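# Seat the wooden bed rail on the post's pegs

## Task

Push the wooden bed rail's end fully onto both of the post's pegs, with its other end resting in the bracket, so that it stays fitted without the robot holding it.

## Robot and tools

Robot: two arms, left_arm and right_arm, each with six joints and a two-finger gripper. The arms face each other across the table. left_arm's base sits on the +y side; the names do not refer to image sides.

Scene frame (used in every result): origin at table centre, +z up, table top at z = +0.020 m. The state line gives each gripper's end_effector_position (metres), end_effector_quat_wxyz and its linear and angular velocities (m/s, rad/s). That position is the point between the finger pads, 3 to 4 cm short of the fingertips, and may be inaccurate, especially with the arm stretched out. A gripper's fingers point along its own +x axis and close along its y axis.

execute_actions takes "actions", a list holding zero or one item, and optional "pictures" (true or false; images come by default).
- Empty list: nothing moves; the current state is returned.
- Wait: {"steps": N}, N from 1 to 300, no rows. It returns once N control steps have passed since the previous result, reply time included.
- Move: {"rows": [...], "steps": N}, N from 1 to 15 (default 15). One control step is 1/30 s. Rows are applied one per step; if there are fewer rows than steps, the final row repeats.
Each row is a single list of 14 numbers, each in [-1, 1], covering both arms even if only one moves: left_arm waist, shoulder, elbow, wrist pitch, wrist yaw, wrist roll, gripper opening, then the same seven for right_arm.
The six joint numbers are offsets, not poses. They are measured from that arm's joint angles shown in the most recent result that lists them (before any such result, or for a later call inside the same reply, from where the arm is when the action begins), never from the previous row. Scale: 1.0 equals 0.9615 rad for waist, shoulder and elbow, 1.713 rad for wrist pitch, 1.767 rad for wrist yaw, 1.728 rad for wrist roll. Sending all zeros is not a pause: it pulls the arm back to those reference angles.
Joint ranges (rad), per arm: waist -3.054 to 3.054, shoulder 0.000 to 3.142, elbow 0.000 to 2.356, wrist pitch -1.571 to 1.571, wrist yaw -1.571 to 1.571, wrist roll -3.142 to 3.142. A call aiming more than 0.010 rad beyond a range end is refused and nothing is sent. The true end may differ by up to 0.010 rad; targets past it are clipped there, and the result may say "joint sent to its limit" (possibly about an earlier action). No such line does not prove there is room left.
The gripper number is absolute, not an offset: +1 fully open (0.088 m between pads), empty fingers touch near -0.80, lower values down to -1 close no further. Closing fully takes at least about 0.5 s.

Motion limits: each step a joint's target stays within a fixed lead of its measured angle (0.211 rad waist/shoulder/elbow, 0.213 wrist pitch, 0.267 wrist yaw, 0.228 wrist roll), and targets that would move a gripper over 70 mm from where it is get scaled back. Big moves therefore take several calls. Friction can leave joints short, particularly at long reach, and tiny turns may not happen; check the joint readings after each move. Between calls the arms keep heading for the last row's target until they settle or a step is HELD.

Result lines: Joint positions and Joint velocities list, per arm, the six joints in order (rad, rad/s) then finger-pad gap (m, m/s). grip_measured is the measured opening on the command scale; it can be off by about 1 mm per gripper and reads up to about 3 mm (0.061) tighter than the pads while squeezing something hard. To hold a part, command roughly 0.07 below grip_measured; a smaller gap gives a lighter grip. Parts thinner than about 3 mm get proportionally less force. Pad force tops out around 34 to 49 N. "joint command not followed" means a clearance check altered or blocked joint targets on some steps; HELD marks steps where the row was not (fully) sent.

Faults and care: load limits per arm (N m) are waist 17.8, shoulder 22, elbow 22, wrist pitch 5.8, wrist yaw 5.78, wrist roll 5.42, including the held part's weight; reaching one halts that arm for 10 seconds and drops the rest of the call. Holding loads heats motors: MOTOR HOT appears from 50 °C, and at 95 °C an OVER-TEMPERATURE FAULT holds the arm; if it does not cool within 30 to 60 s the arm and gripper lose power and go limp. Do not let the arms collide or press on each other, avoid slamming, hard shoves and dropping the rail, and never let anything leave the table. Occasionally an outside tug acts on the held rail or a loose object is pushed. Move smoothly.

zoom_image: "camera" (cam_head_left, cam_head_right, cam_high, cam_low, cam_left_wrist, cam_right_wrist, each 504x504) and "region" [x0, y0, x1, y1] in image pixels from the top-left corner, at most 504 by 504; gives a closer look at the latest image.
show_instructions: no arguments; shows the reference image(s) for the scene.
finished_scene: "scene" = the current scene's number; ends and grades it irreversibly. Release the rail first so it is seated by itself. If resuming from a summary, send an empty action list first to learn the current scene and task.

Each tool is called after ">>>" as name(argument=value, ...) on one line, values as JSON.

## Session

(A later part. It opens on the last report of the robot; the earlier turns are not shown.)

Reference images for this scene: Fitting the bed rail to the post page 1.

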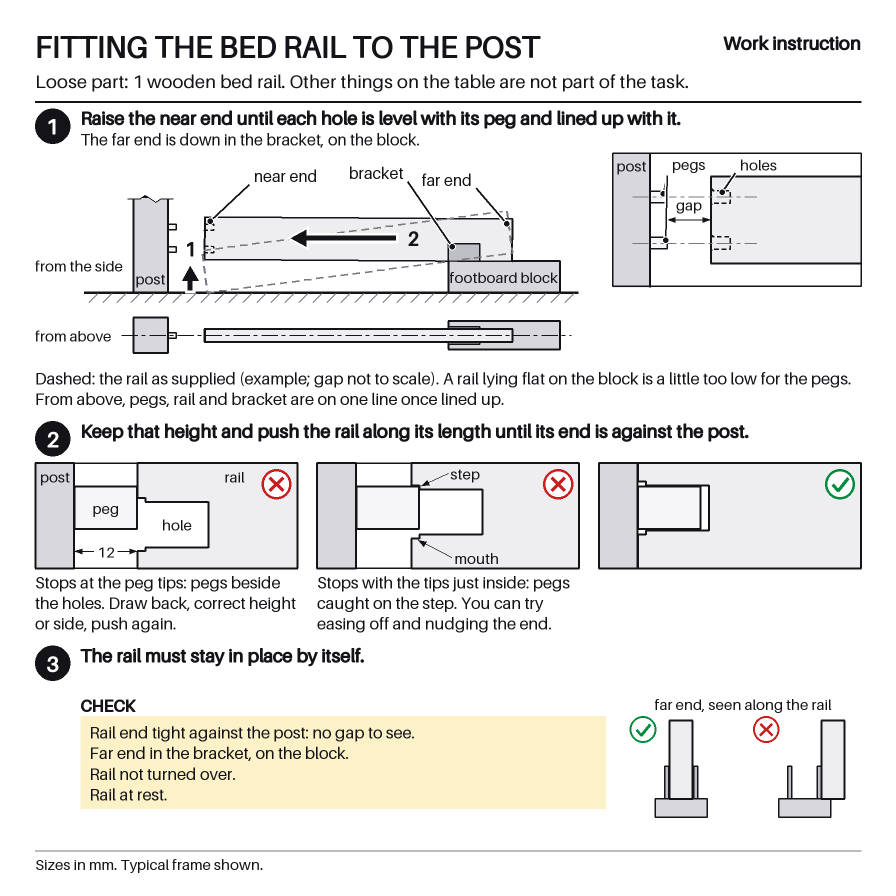

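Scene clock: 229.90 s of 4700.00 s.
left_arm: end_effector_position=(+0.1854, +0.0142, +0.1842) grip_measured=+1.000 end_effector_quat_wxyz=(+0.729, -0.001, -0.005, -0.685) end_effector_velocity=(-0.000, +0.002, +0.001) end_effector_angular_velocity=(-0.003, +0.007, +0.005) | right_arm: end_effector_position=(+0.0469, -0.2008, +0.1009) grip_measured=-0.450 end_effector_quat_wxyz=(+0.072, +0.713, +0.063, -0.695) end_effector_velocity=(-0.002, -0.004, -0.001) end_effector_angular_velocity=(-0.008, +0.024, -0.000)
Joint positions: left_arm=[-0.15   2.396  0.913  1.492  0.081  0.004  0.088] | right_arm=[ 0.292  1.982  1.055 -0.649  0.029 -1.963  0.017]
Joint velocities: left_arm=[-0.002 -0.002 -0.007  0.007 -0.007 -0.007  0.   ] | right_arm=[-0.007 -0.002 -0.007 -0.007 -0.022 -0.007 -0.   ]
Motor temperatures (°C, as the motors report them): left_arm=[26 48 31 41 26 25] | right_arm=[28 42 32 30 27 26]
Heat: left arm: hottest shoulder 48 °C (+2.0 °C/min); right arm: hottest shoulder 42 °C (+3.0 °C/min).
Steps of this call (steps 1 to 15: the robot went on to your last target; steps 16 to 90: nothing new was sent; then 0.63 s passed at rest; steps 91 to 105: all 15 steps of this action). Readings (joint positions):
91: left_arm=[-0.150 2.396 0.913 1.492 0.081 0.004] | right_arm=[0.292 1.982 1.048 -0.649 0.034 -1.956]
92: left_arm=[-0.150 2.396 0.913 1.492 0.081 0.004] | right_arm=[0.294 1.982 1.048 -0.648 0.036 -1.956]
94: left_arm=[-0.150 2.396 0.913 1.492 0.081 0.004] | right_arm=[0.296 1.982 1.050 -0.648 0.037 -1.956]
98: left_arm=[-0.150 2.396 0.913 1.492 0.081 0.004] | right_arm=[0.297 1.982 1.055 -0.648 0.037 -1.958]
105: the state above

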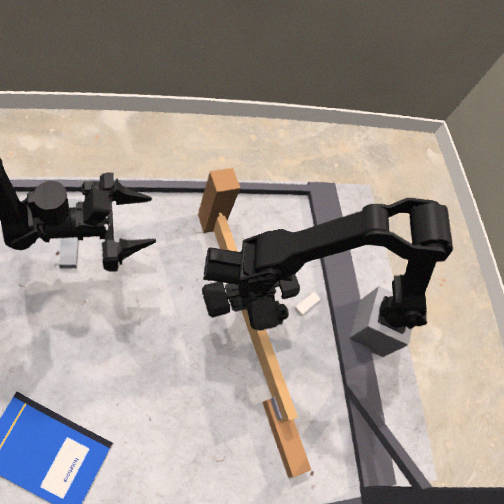

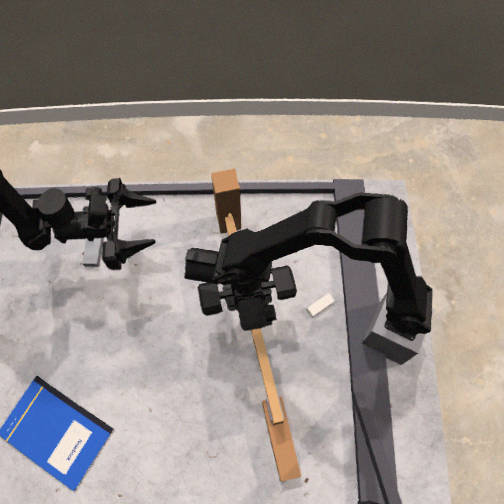

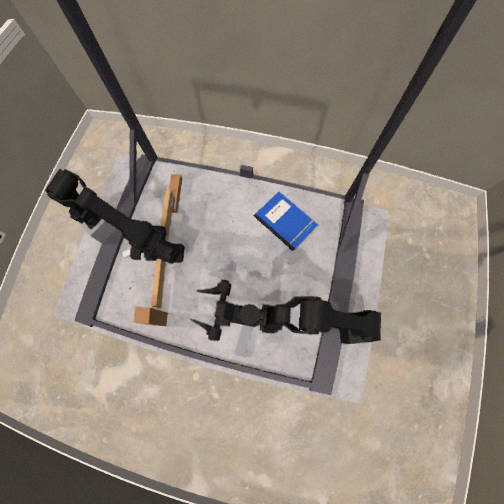

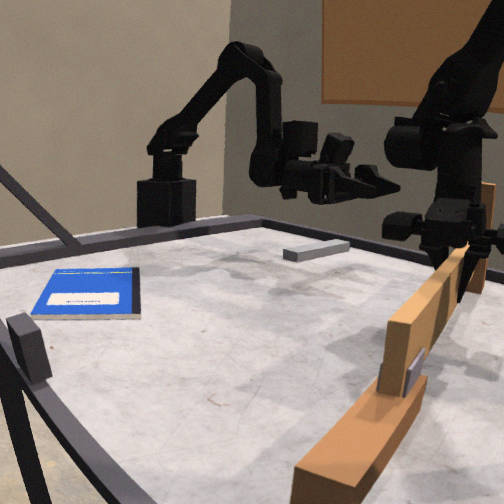

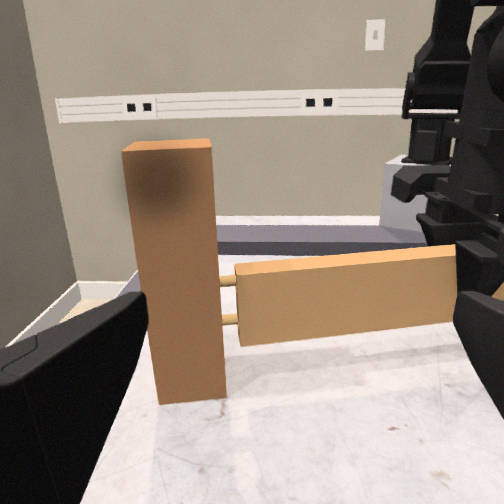

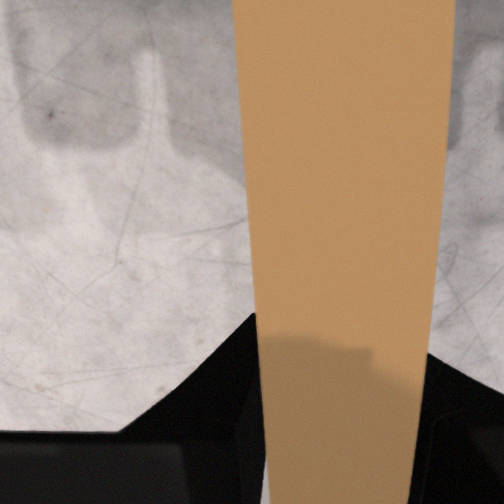

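>>> execute_actions(actions=[{"rows":[[0,0,0,0,0,0,1, 0.02,-0.03,0.02,-0.02,0.006,0.005,-0.65]],"steps":15}], pictures=true)

>>> zoom_image(camera="cam_left_wrist", region=[180,240,300,360])

>>> zoom_image(camera="cam_high", region=[120,260,200,340])

Scene clock: 235.73 s of 4700.00 s.
left_arm: end_effector_position=(+0.1854, +0.0142, +0.1842) grip_measured=+1.000 end_effector_quat_wxyz=(+0.729, -0.001, -0.005, -0.685) end_effector_velocity=(-0.000, +0.000, +0.002) end_effector_angular_velocity=(-0.007, -0.008, +0.005) | right_arm: end_effector_position=(+0.0434, -0.2034, +0.1031) grip_measured=-0.450 end_effector_quat_wxyz=(+0.081, +0.715, +0.058, -0.692) end_effector_velocity=(-0.001, -0.000, +0.001) end_effector_angular_velocity=(+0.001, +0.022, -0.001)
Joint positions: left_arm=[-0.15   2.396  0.913  1.492  0.081  0.004  0.088] | right_arm=[ 0.307  1.978  1.06  -0.676  0.039 -1.954  0.017]
Joint velocities: left_arm=[-0.002 -0.002 -0.002  0.007 -0.007  0.007  0.   ] | right_arm=[-0.007 -0.002  0.002 -0.007 -0.022 -0.007  0.   ]
Motor temperatures (°C, as the motors report them): left_arm=[26 48 31 41 26 25] | right_arm=[28 42 32 30 27 26]
Heat: left arm: hottest shoulder 48 °C (+2.0 °C/min); right arm: hottest shoulder 42 °C (+3.0 °C/min).
Steps of this call (steps 1 to 15: the robot went on to your last target; steps 16 to 90: nothing new was sent; then 2.33 s passed at rest; steps 91 to 105: all 15 steps of this action). Readings (joint positions):
91: left_arm=[-0.150 2.396 0.913 1.492 0.081 0.004] | right_arm=[0.295 1.982 1.056 -0.654 0.032 -1.964]
92: left_arm=[-0.150 2.396 0.913 1.492 0.081 0.004] | right_arm=[0.298 1.982 1.057 -0.662 0.038 -1.962]
94: left_arm=[-0.150 2.396 0.913 1.492 0.081 0.004] | right_arm=[0.302 1.980 1.059 -0.670 0.039 -1.957]
98: left_arm=[-0.150 2.396 0.913 1.492 0.081 0.004] | right_arm=[0.306 1.979 1.060 -0.674 0.039 -1.955]
105: the state above

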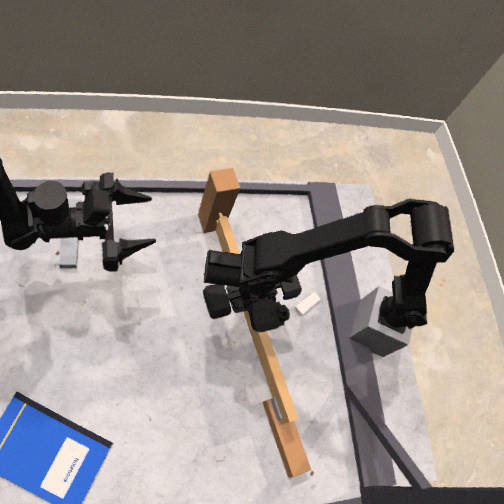

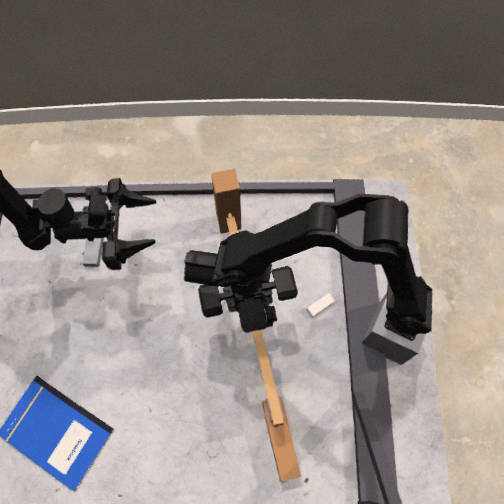

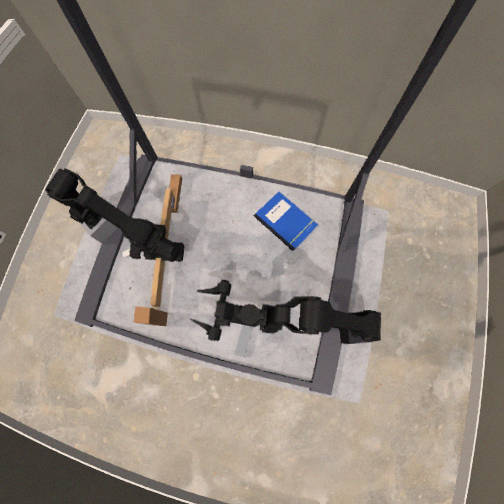

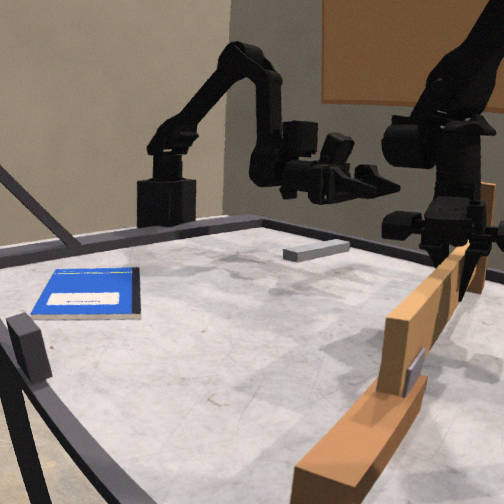

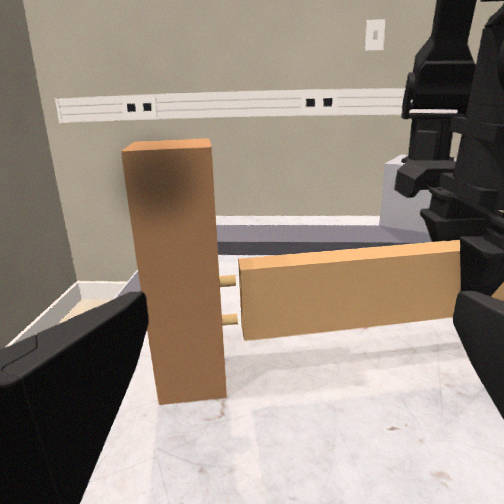

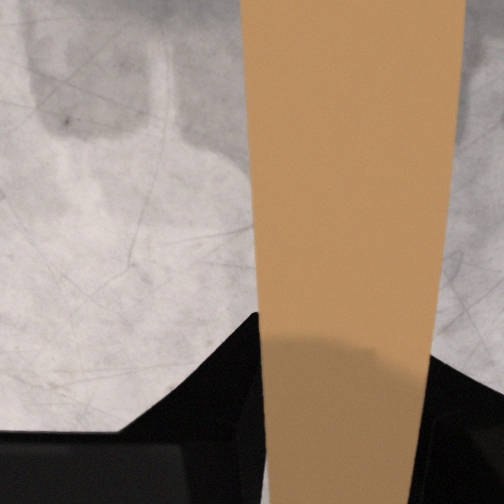

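Region (180, 240, 300, 360) of cam_left_wrist's 504x504 image, scaled by 4.200, with more detail than that image has.

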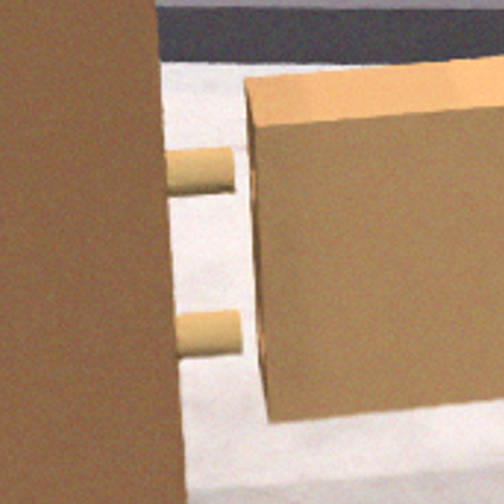

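Region (120, 260, 200, 340) of cam_high's 504x504 image, scaled by 6.300, with more detail than that image has.

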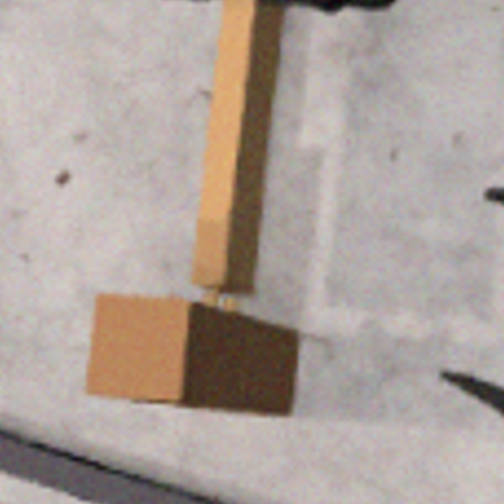

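>>> execute_actions(actions=[{"rows":[[0,0,0,0,0,0,1, -0.02,0,0.01,0.005,0,-0.01,-0.65],[0,0,0,0,0,0,1, -0.02,0,0.01,0.005,0,-0.01,-0.65],[0,0,0,0,0,0,1, -0.02,0,0.01,0.005,0,-0.01,-0.65],[0,0,0,0,0,0,1, -0.02,0,0.01,0.005,0,-0.01,-0.65],[0,0,0,0,0,0,1, -0.04,0,0.02,0.005,0,-0.02,-0.65]],"steps":15}])

>>> zoom_image(camera="cam_left_wrist", region=[180,240,300,360])

Scene clock: 239.63 s of 4700.00 s.
left_arm: end_effector_position=(+0.1854, +0.0142, +0.1842) grip_measured=+1.000 end_effector_quat_wxyz=(+0.729, -0.001, -0.005, -0.685) end_effector_velocity=(+0.002, -0.000, -0.005) end_effector_angular_velocity=(+0.021, +0.011, +0.019) | right_arm: end_effector_position=(+0.0474, -0.2030, +0.1032) grip_measured=-0.450 end_effector_quat_wxyz=(+0.079, +0.710, +0.062, -0.697) end_effector_velocity=(-0.003, -0.002, +0.000) end_effector_angular_velocity=(-0.003, +0.023, +0.019)
Joint positions: left_arm=[-0.15   2.396  0.913  1.492  0.081  0.004  0.088] | right_arm=[ 0.288  1.978  1.061 -0.671  0.024 -1.976  0.017]
Joint velocities: left_arm=[-0.002  0.002  0.002 -0.022 -0.022 -0.007  0.   ] | right_arm=[-0.002 -0.002 -0.002 -0.007 -0.022 -0.022 -0.   ]
Motor temperatures (°C, as the motors report them): left_arm=[26 48 31 41 26 25] | right_arm=[28 43 33 30 27 26]
Heat: left arm: hottest shoulder 48 °C (+2.0 °C/min); right arm: hottest shoulder 43 °C (+3.0 °C/min).
Steps of this call (steps 1 to 15: the robot went on to your last target; steps 16 to 90: nothing new was sent; then 0.40 s passed at rest; steps 91 to 105: all 15 steps of this action). Readings (joint positions):
91: left_arm=[-0.150 2.396 0.913 1.492 0.081 0.004] | right_arm=[0.306 1.978 1.060 -0.676 0.039 -1.954]
92: left_arm=[-0.150 2.396 0.913 1.492 0.081 0.004] | right_arm=[0.303 1.978 1.060 -0.675 0.039 -1.955]
94: left_arm=[-0.150 2.396 0.913 1.492 0.081 0.004] | right_arm=[0.297 1.978 1.060 -0.671 0.039 -1.960]
98: left_arm=[-0.150 2.396 0.913 1.492 0.081 0.004] | right_arm=[0.289 1.978 1.060 -0.671 0.026 -1.973]
105: the state above

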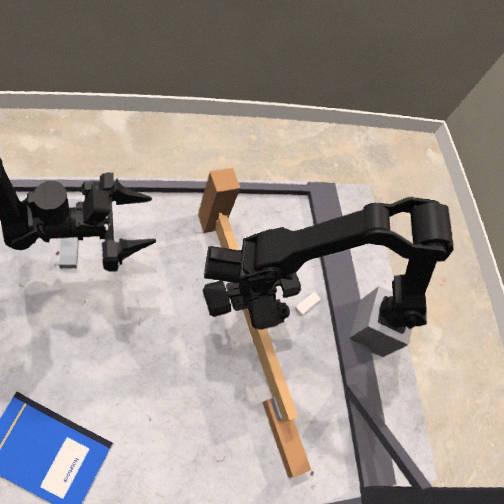

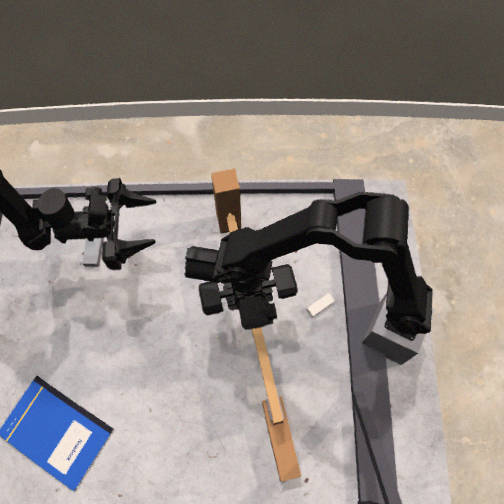

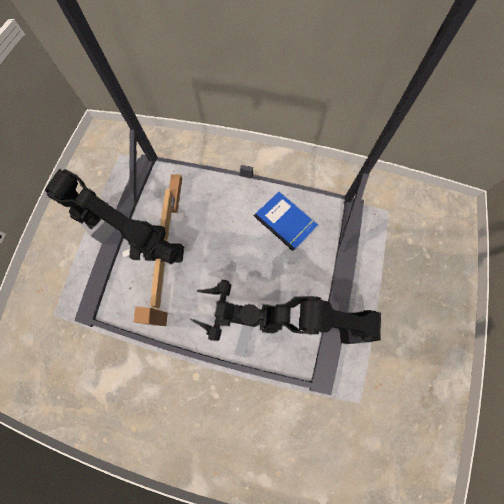

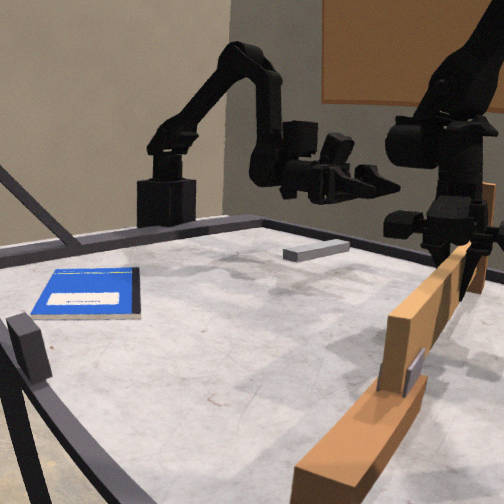

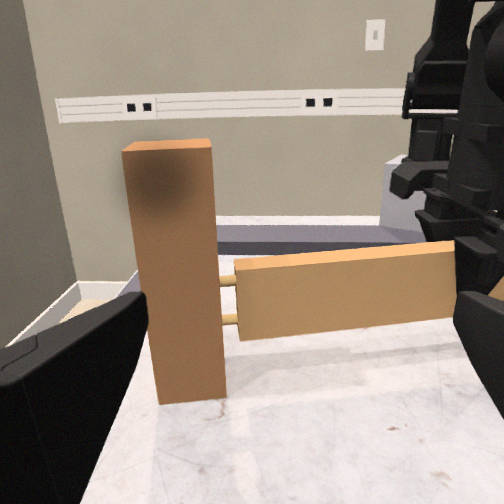

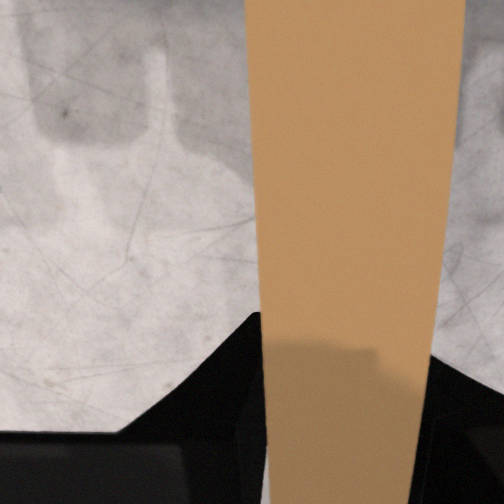

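Region (180, 240, 300, 360) of cam_left_wrist's 504x504 image, scaled by 4.200, with more detail than that image has.

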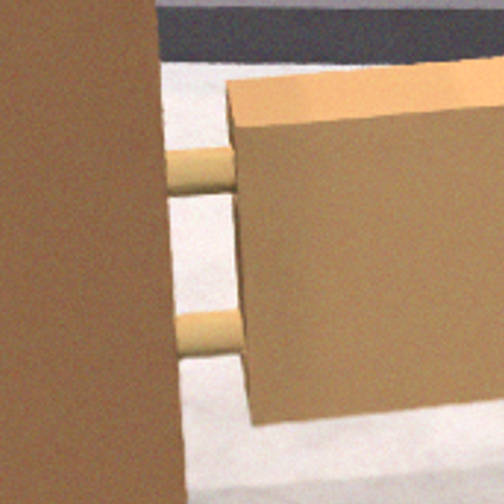

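>>> execute_actions(actions=[{"rows":[[0,0,0,0,0,0,1, 0.006,0,0,0.01,0.012,0,-0.65],[0,0,0,0,0,0,1, 0.006,0,0,0.01,0.012,0,-0.65],[0,0,0,0,0,0,1, 0.006,0,0,0.02,0.012,0,-0.65],[0,0,0,0,0,0,1, 0.006,0,0,0.02,0.012,0,-0.65],[0,0,0,0,0,0,1, 0.006,0,0,0.03,0.012,0,-0.65]],"steps":15}])

>>> zoom_image(camera="cam_left_wrist", region=[180,240,300,360])

>>> zoom_image(camera="cam_high", region=[120,260,200,340])

Scene clock: 244.80 s of 4700.00 s.
left_arm: end_effector_position=(+0.1854, +0.0142, +0.1842) grip_measured=+1.000 end_effector_quat_wxyz=(+0.729, -0.001, -0.005, -0.685) end_effector_velocity=(+0.002, +0.002, -0.003) end_effector_angular_velocity=(+0.013, -0.005, +0.020) | right_arm: end_effector_position=(+0.0467, -0.1985, +0.1017) grip_measured=-0.450 end_effector_quat_wxyz=(+0.073, +0.715, +0.072, -0.691) end_effector_velocity=(-0.003, -0.001, -0.000) end_effector_angular_velocity=(-0.004, +0.023, +0.020)
Joint positions: left_arm=[-0.15   2.396  0.913  1.492  0.081  0.004  0.088] | right_arm=[ 0.297  1.978  1.053 -0.638  0.033 -1.973  0.017]
Joint velocities: left_arm=[-0.002 -0.002 -0.007 -0.007 -0.022  0.007  0.   ] | right_arm=[-0.002  0.002  0.002 -0.007 -0.022 -0.022 -0.   ]
Motor temperatures (°C, as the motors report them): left_arm=[26 48 31 41 26 25] | right_arm=[28 42 33 30 27 26]
Heat: left arm: hottest shoulder 48 °C (+2.0 °C/min); right arm: hottest shoulder 42 °C (+1.0 °C/min).
Steps of this call (steps 1 to 15: the robot went on to your last target; steps 16 to 90: nothing new was sent; then 1.67 s passed at rest; steps 91 to 105: all 15 steps of this action). Readings (joint positions):
91: left_arm=[-0.150 2.396 0.913 1.492 0.081 0.004] | right_arm=[0.289 1.978 1.061 -0.670 0.025 -1.976]
92: left_arm=[-0.150 2.396 0.913 1.492 0.081 0.004] | right_arm=[0.290 1.978 1.061 -0.668 0.029 -1.976]
94: left_arm=[-0.150 2.396 0.913 1.492 0.081 0.004] | right_arm=[0.292 1.978 1.059 -0.661 0.032 -1.973]
98: left_arm=[-0.150 2.396 0.913 1.492 0.081 0.004] | right_arm=[0.296 1.978 1.055 -0.643 0.033 -1.973]
105: the state above

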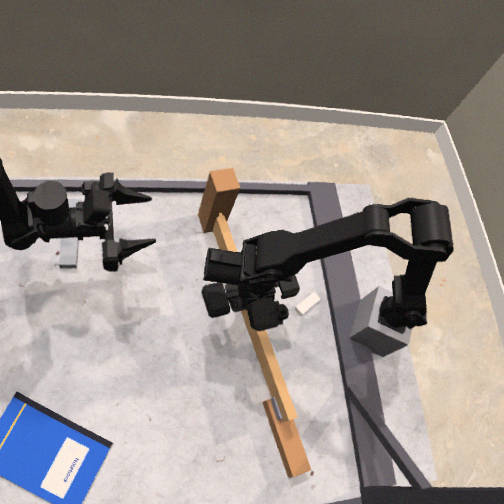

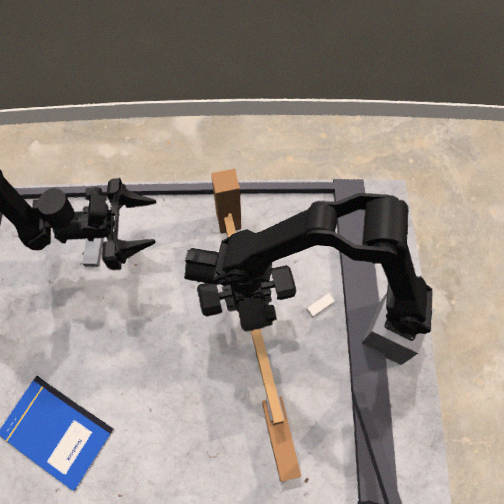

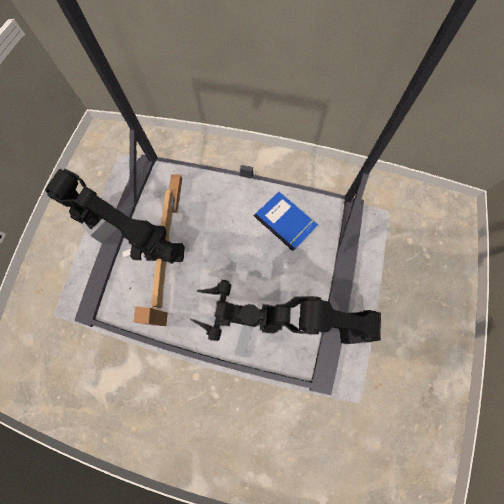

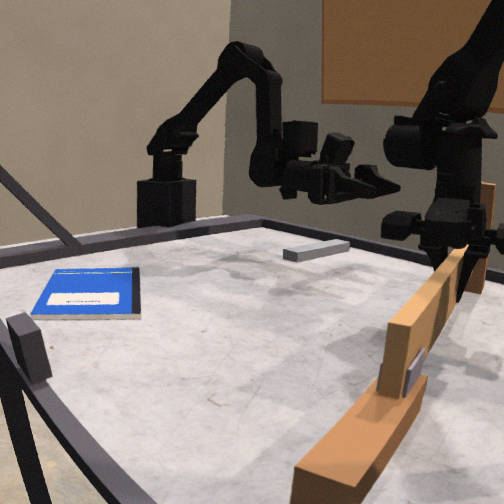

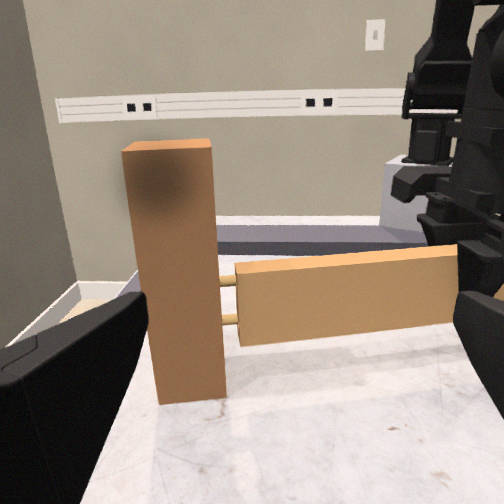

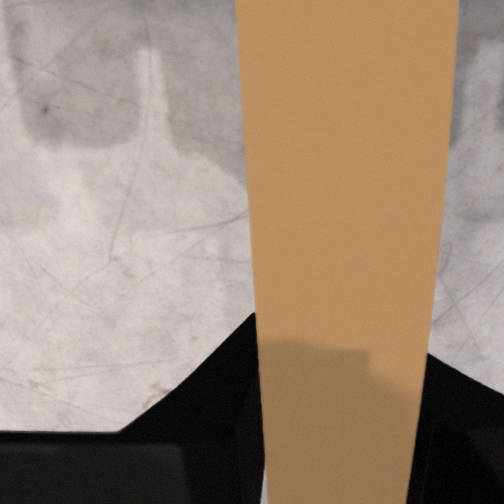

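Region (180, 240, 300, 360) of cam_left_wrist's 504x504 image, scaled by 4.200, with more detail than that image has.

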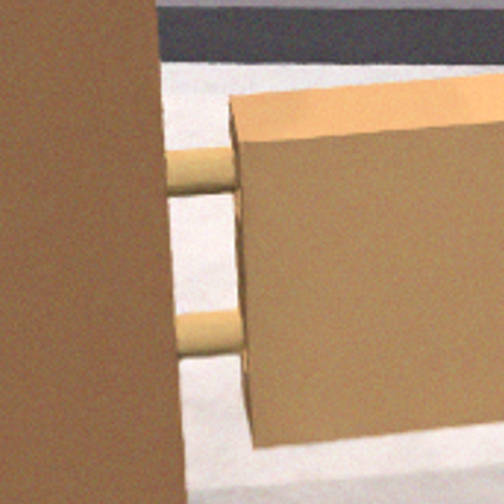

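Region (120, 260, 200, 340) of cam_high's 504x504 image, scaled by 6.300, with more detail than that image has.

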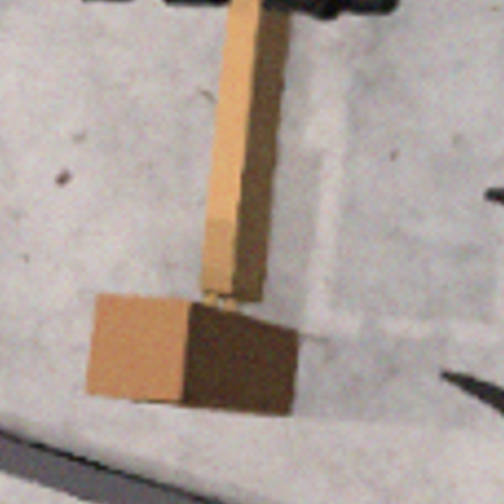

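>>> execute_actions(actions=[{"rows":[[0,0,0,0,0,0,1, 0.012,-0.045,0.01,-0.012,0.005,0.01,-0.65]],"steps":15}])

>>> zoom_image(camera="cam_left_wrist", region=[180,240,300,360])

>>> zoom_image(camera="cam_high", region=[120,260,200,340])

Scene clock: 250.30 s of 4700.00 s.
left_arm: end_effector_position=(+0.1854, +0.0142, +0.1842) grip_measured=+1.000 end_effector_quat_wxyz=(+0.729, -0.001, -0.005, -0.685) end_effector_velocity=(-0.002, +0.000, +0.002) end_effector_angular_velocity=(-0.008, +0.006, -0.010) | right_arm: end_effector_position=(+0.0454, -0.1998, +0.1069) grip_measured=-0.450 end_effector_quat_wxyz=(+0.073, +0.719, +0.070, -0.688) end_effector_velocity=(-0.001, -0.002, +0.000) end_effector_angular_velocity=(-0.006, +0.009, +0.005)
Joint positions: left_arm=[-0.15   2.396  0.913  1.492  0.081  0.004  0.088] | right_arm=[ 0.305  1.961  1.053 -0.656  0.043 -1.961  0.017]
Joint velocities: left_arm=[-0.002 -0.002 -0.002  0.007  0.007 -0.007  0.   ] | right_arm=[-0.002 -0.002 -0.002 -0.007 -0.007 -0.007 -0.   ]
Motor temperatures (°C, as the motors report them): left_arm=[26 48 31 41 26 25] | right_arm=[28 42 33 31 27 26]
Heat: left arm: hottest shoulder 48 °C (+1.0 °C/min); right arm: hottest shoulder 42 °C (+0.0 °C/min).
Steps of this call (steps 1 to 15: the robot went on to your last target; steps 16 to 90: nothing new was sent; then 2.00 s passed at rest; steps 91 to 105: all 15 steps of this action). Readings (joint positions):
91: left_arm=[-0.150 2.396 0.913 1.492 0.081 0.004] | right_arm=[0.298 1.978 1.053 -0.640 0.035 -1.971]
92: left_arm=[-0.150 2.396 0.913 1.492 0.081 0.004] | right_arm=[0.300 1.977 1.053 -0.640 0.038 -1.969]
94: left_arm=[-0.150 2.396 0.913 1.492 0.081 0.004] | right_arm=[0.304 1.972 1.053 -0.646 0.042 -1.966]
98: left_arm=[-0.150 2.396 0.913 1.492 0.081 0.004] | right_arm=[0.305 1.961 1.053 -0.654 0.043 -1.963]
105: the state above

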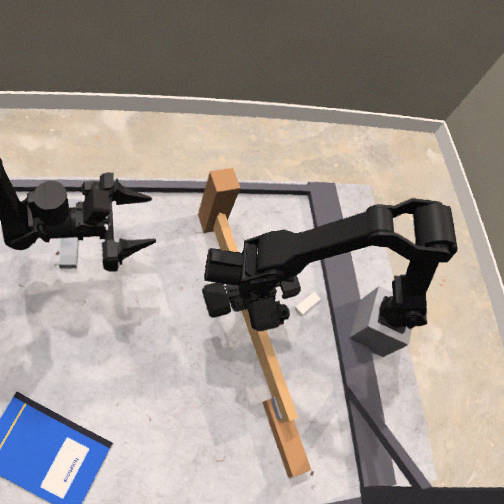

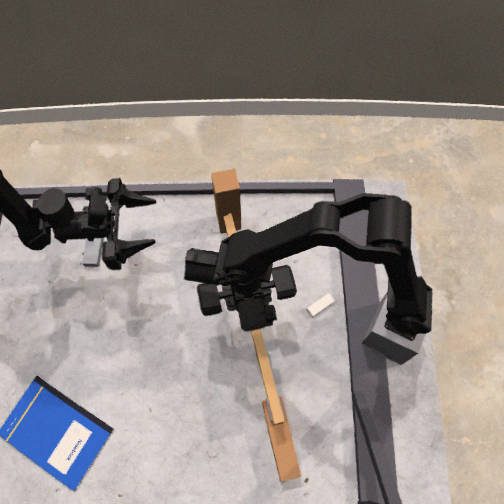

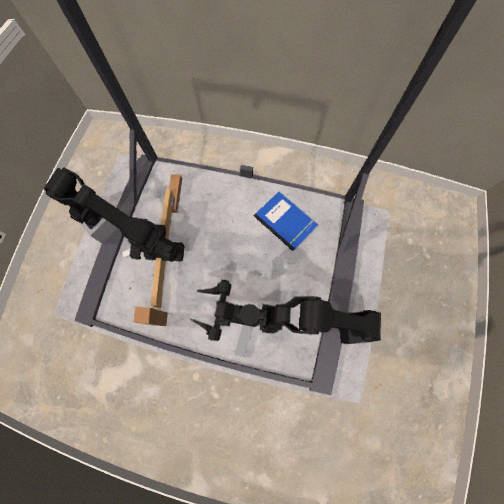

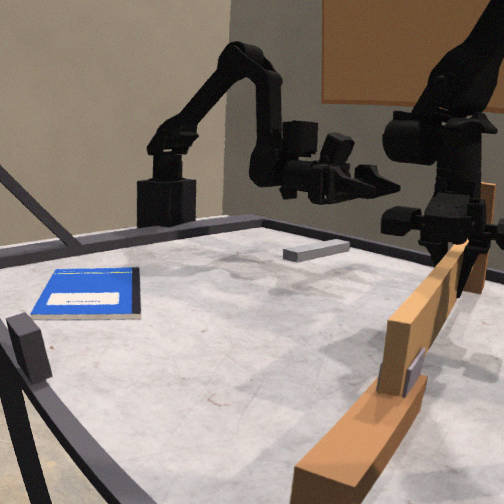

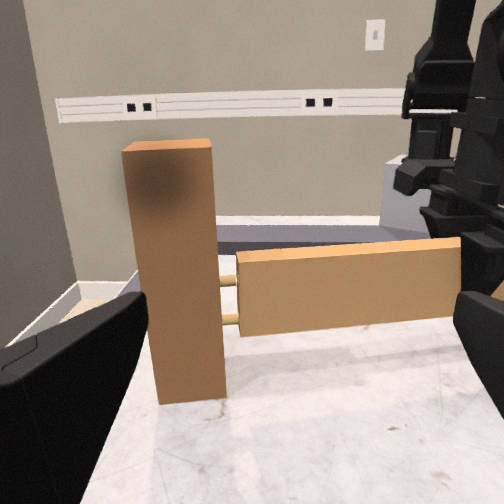

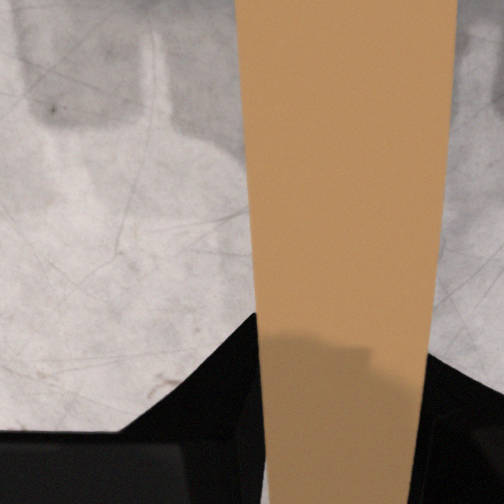

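Region (180, 240, 300, 360) of cam_left_wrist's 504x504 image, scaled by 4.200, with more detail than that image has.

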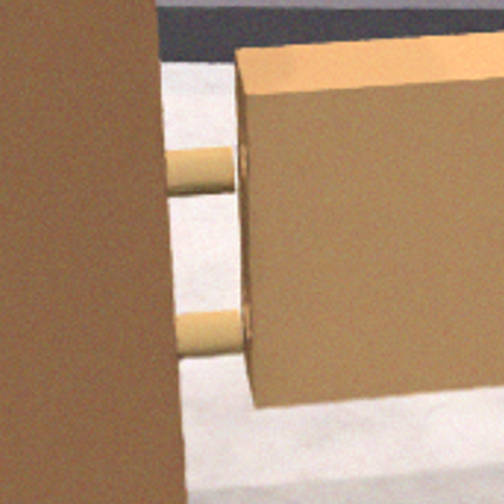

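Region (120, 260, 200, 340) of cam_high's 504x504 image, scaled by 6.300, with more detail than that image has.

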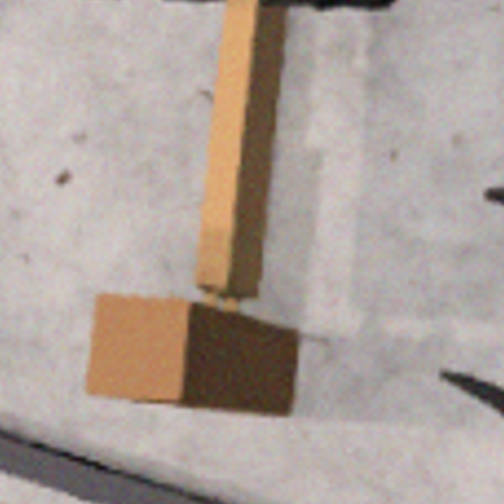

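>>> execute_actions(actions=[{"rows":[[0,0,0,0,0,0,1, -0.015,0,-0.005,0.003,0,-0.005,-0.65],[0,0,0,0,0,0,1, -0.015,0,-0.005,0.003,0,-0.005,-0.65],[0,0,0,0,0,0,1, -0.02,0,-0.01,0.006,0,-0.008,-0.65],[0,0,0,0,0,0,1, -0.02,0,-0.01,0.006,0,-0.008,-0.65],[0,0,0,0,0,0,1, -0.025,0,-0.015,0.008,0,-0.01,-0.65],[0,0,0,0,0,0,1, -0.025,0,-0.015,0.008,0,-0.01,-0.65],[0,0,0,0,0,0,1, -0.03,0,-0.02,0.01,0,-0.012,-0.65]],"steps":15}])

>>> zoom_image(camera="cam_left_wrist", region=[180,240,300,360])

Scene clock: 255.43 s of 4700.00 s.
left_arm: end_effector_position=(+0.1854, +0.0142, +0.1842) grip_measured=+1.000 end_effector_quat_wxyz=(+0.729, -0.001, -0.005, -0.685) end_effector_velocity=(-0.000, +0.000, -0.004) end_effector_angular_velocity=(+0.021, +0.011, +0.005) | right_arm: end_effector_position=(+0.0467, -0.2010, +0.1047) grip_measured=-0.450 end_effector_quat_wxyz=(+0.072, +0.715, +0.073, -0.691) end_effector_velocity=(-0.001, -0.004, -0.001) end_effector_angular_velocity=(-0.011, +0.010, +0.005)
Joint positions: left_arm=[-0.15   2.396  0.913  1.492  0.081  0.004  0.088] | right_arm=[ 0.295  1.961  1.042 -0.641  0.032 -1.976  0.017]
Joint velocities: left_arm=[-0.002 -0.002 -0.002 -0.022 -0.007 -0.007  0.   ] | right_arm=[-0.002 -0.002 -0.007 -0.007 -0.007 -0.007 -0.   ]
Motor temperatures (°C, as the motors report them): left_arm=[26 48 31 41 26 25] | right_arm=[28 43 33 31 27 26]
Heat: left arm: hottest shoulder 48 °C (+1.0 °C/min); right arm: hottest shoulder 43 °C (+1.0 °C/min).
Steps of this call (steps 1 to 15: the robot went on to your last target; steps 16 to 90: nothing new was sent; then 1.63 s passed at rest; steps 91 to 105: all 15 steps of this action). Readings (joint positions):
91: left_arm=[-0.150 2.396 0.913 1.492 0.081 0.004] | right_arm=[0.304 1.961 1.053 -0.656 0.043 -1.961]
92: left_arm=[-0.150 2.396 0.913 1.492 0.081 0.004] | right_arm=[0.302 1.961 1.053 -0.656 0.043 -1.962]
94: left_arm=[-0.150 2.396 0.913 1.492 0.081 0.004] | right_arm=[0.300 1.961 1.052 -0.654 0.039 -1.966]
98: left_arm=[-0.150 2.396 0.913 1.492 0.081 0.004] | right_arm=[0.296 1.961 1.044 -0.644 0.034 -1.973]
105: the state above

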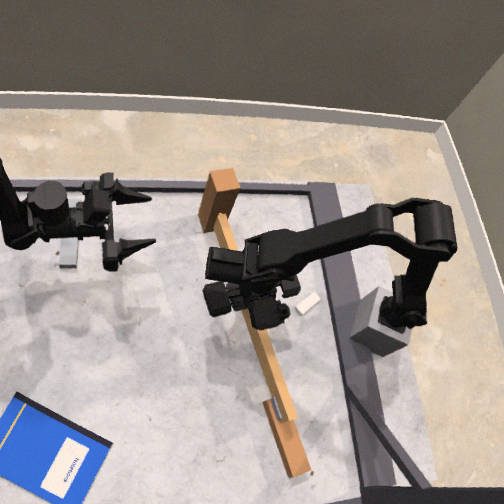

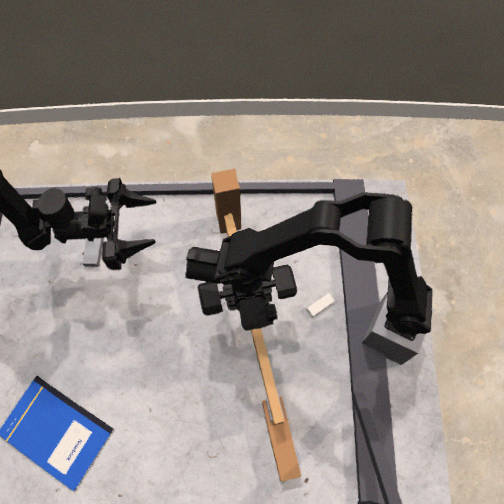

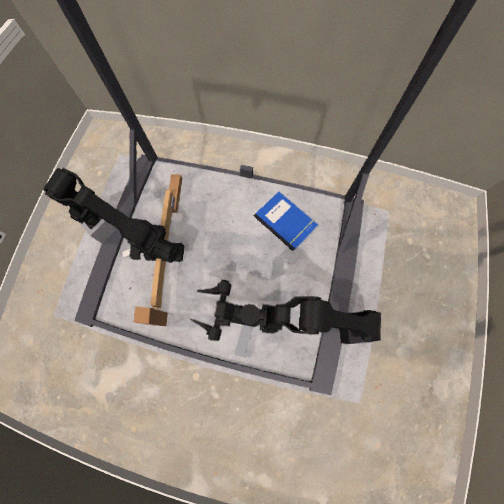

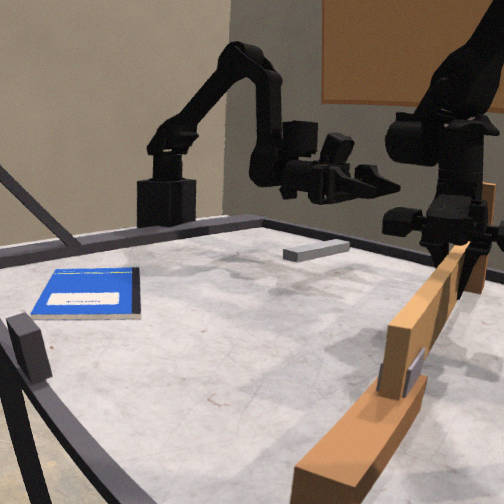

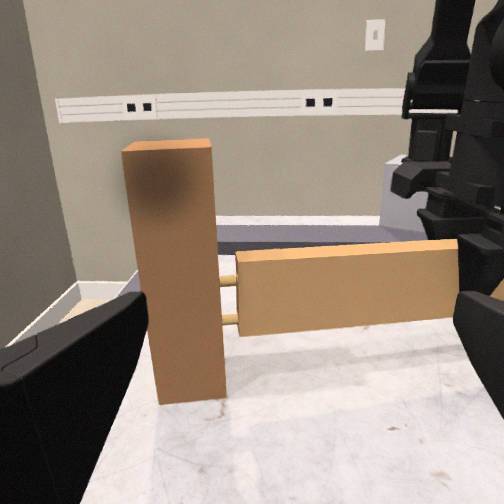

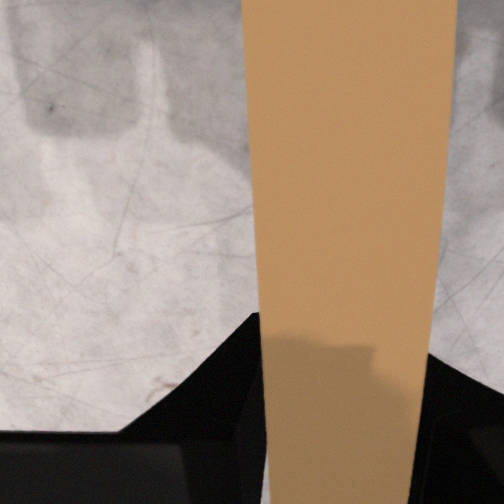

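Region (180, 240, 300, 360) of cam_left_wrist's 504x504 image, scaled by 4.200, with more detail than that image has.

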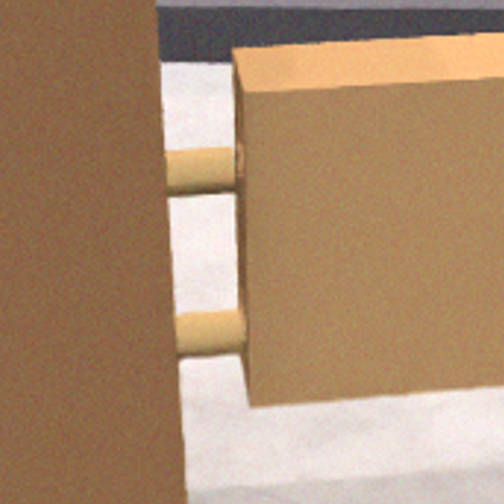

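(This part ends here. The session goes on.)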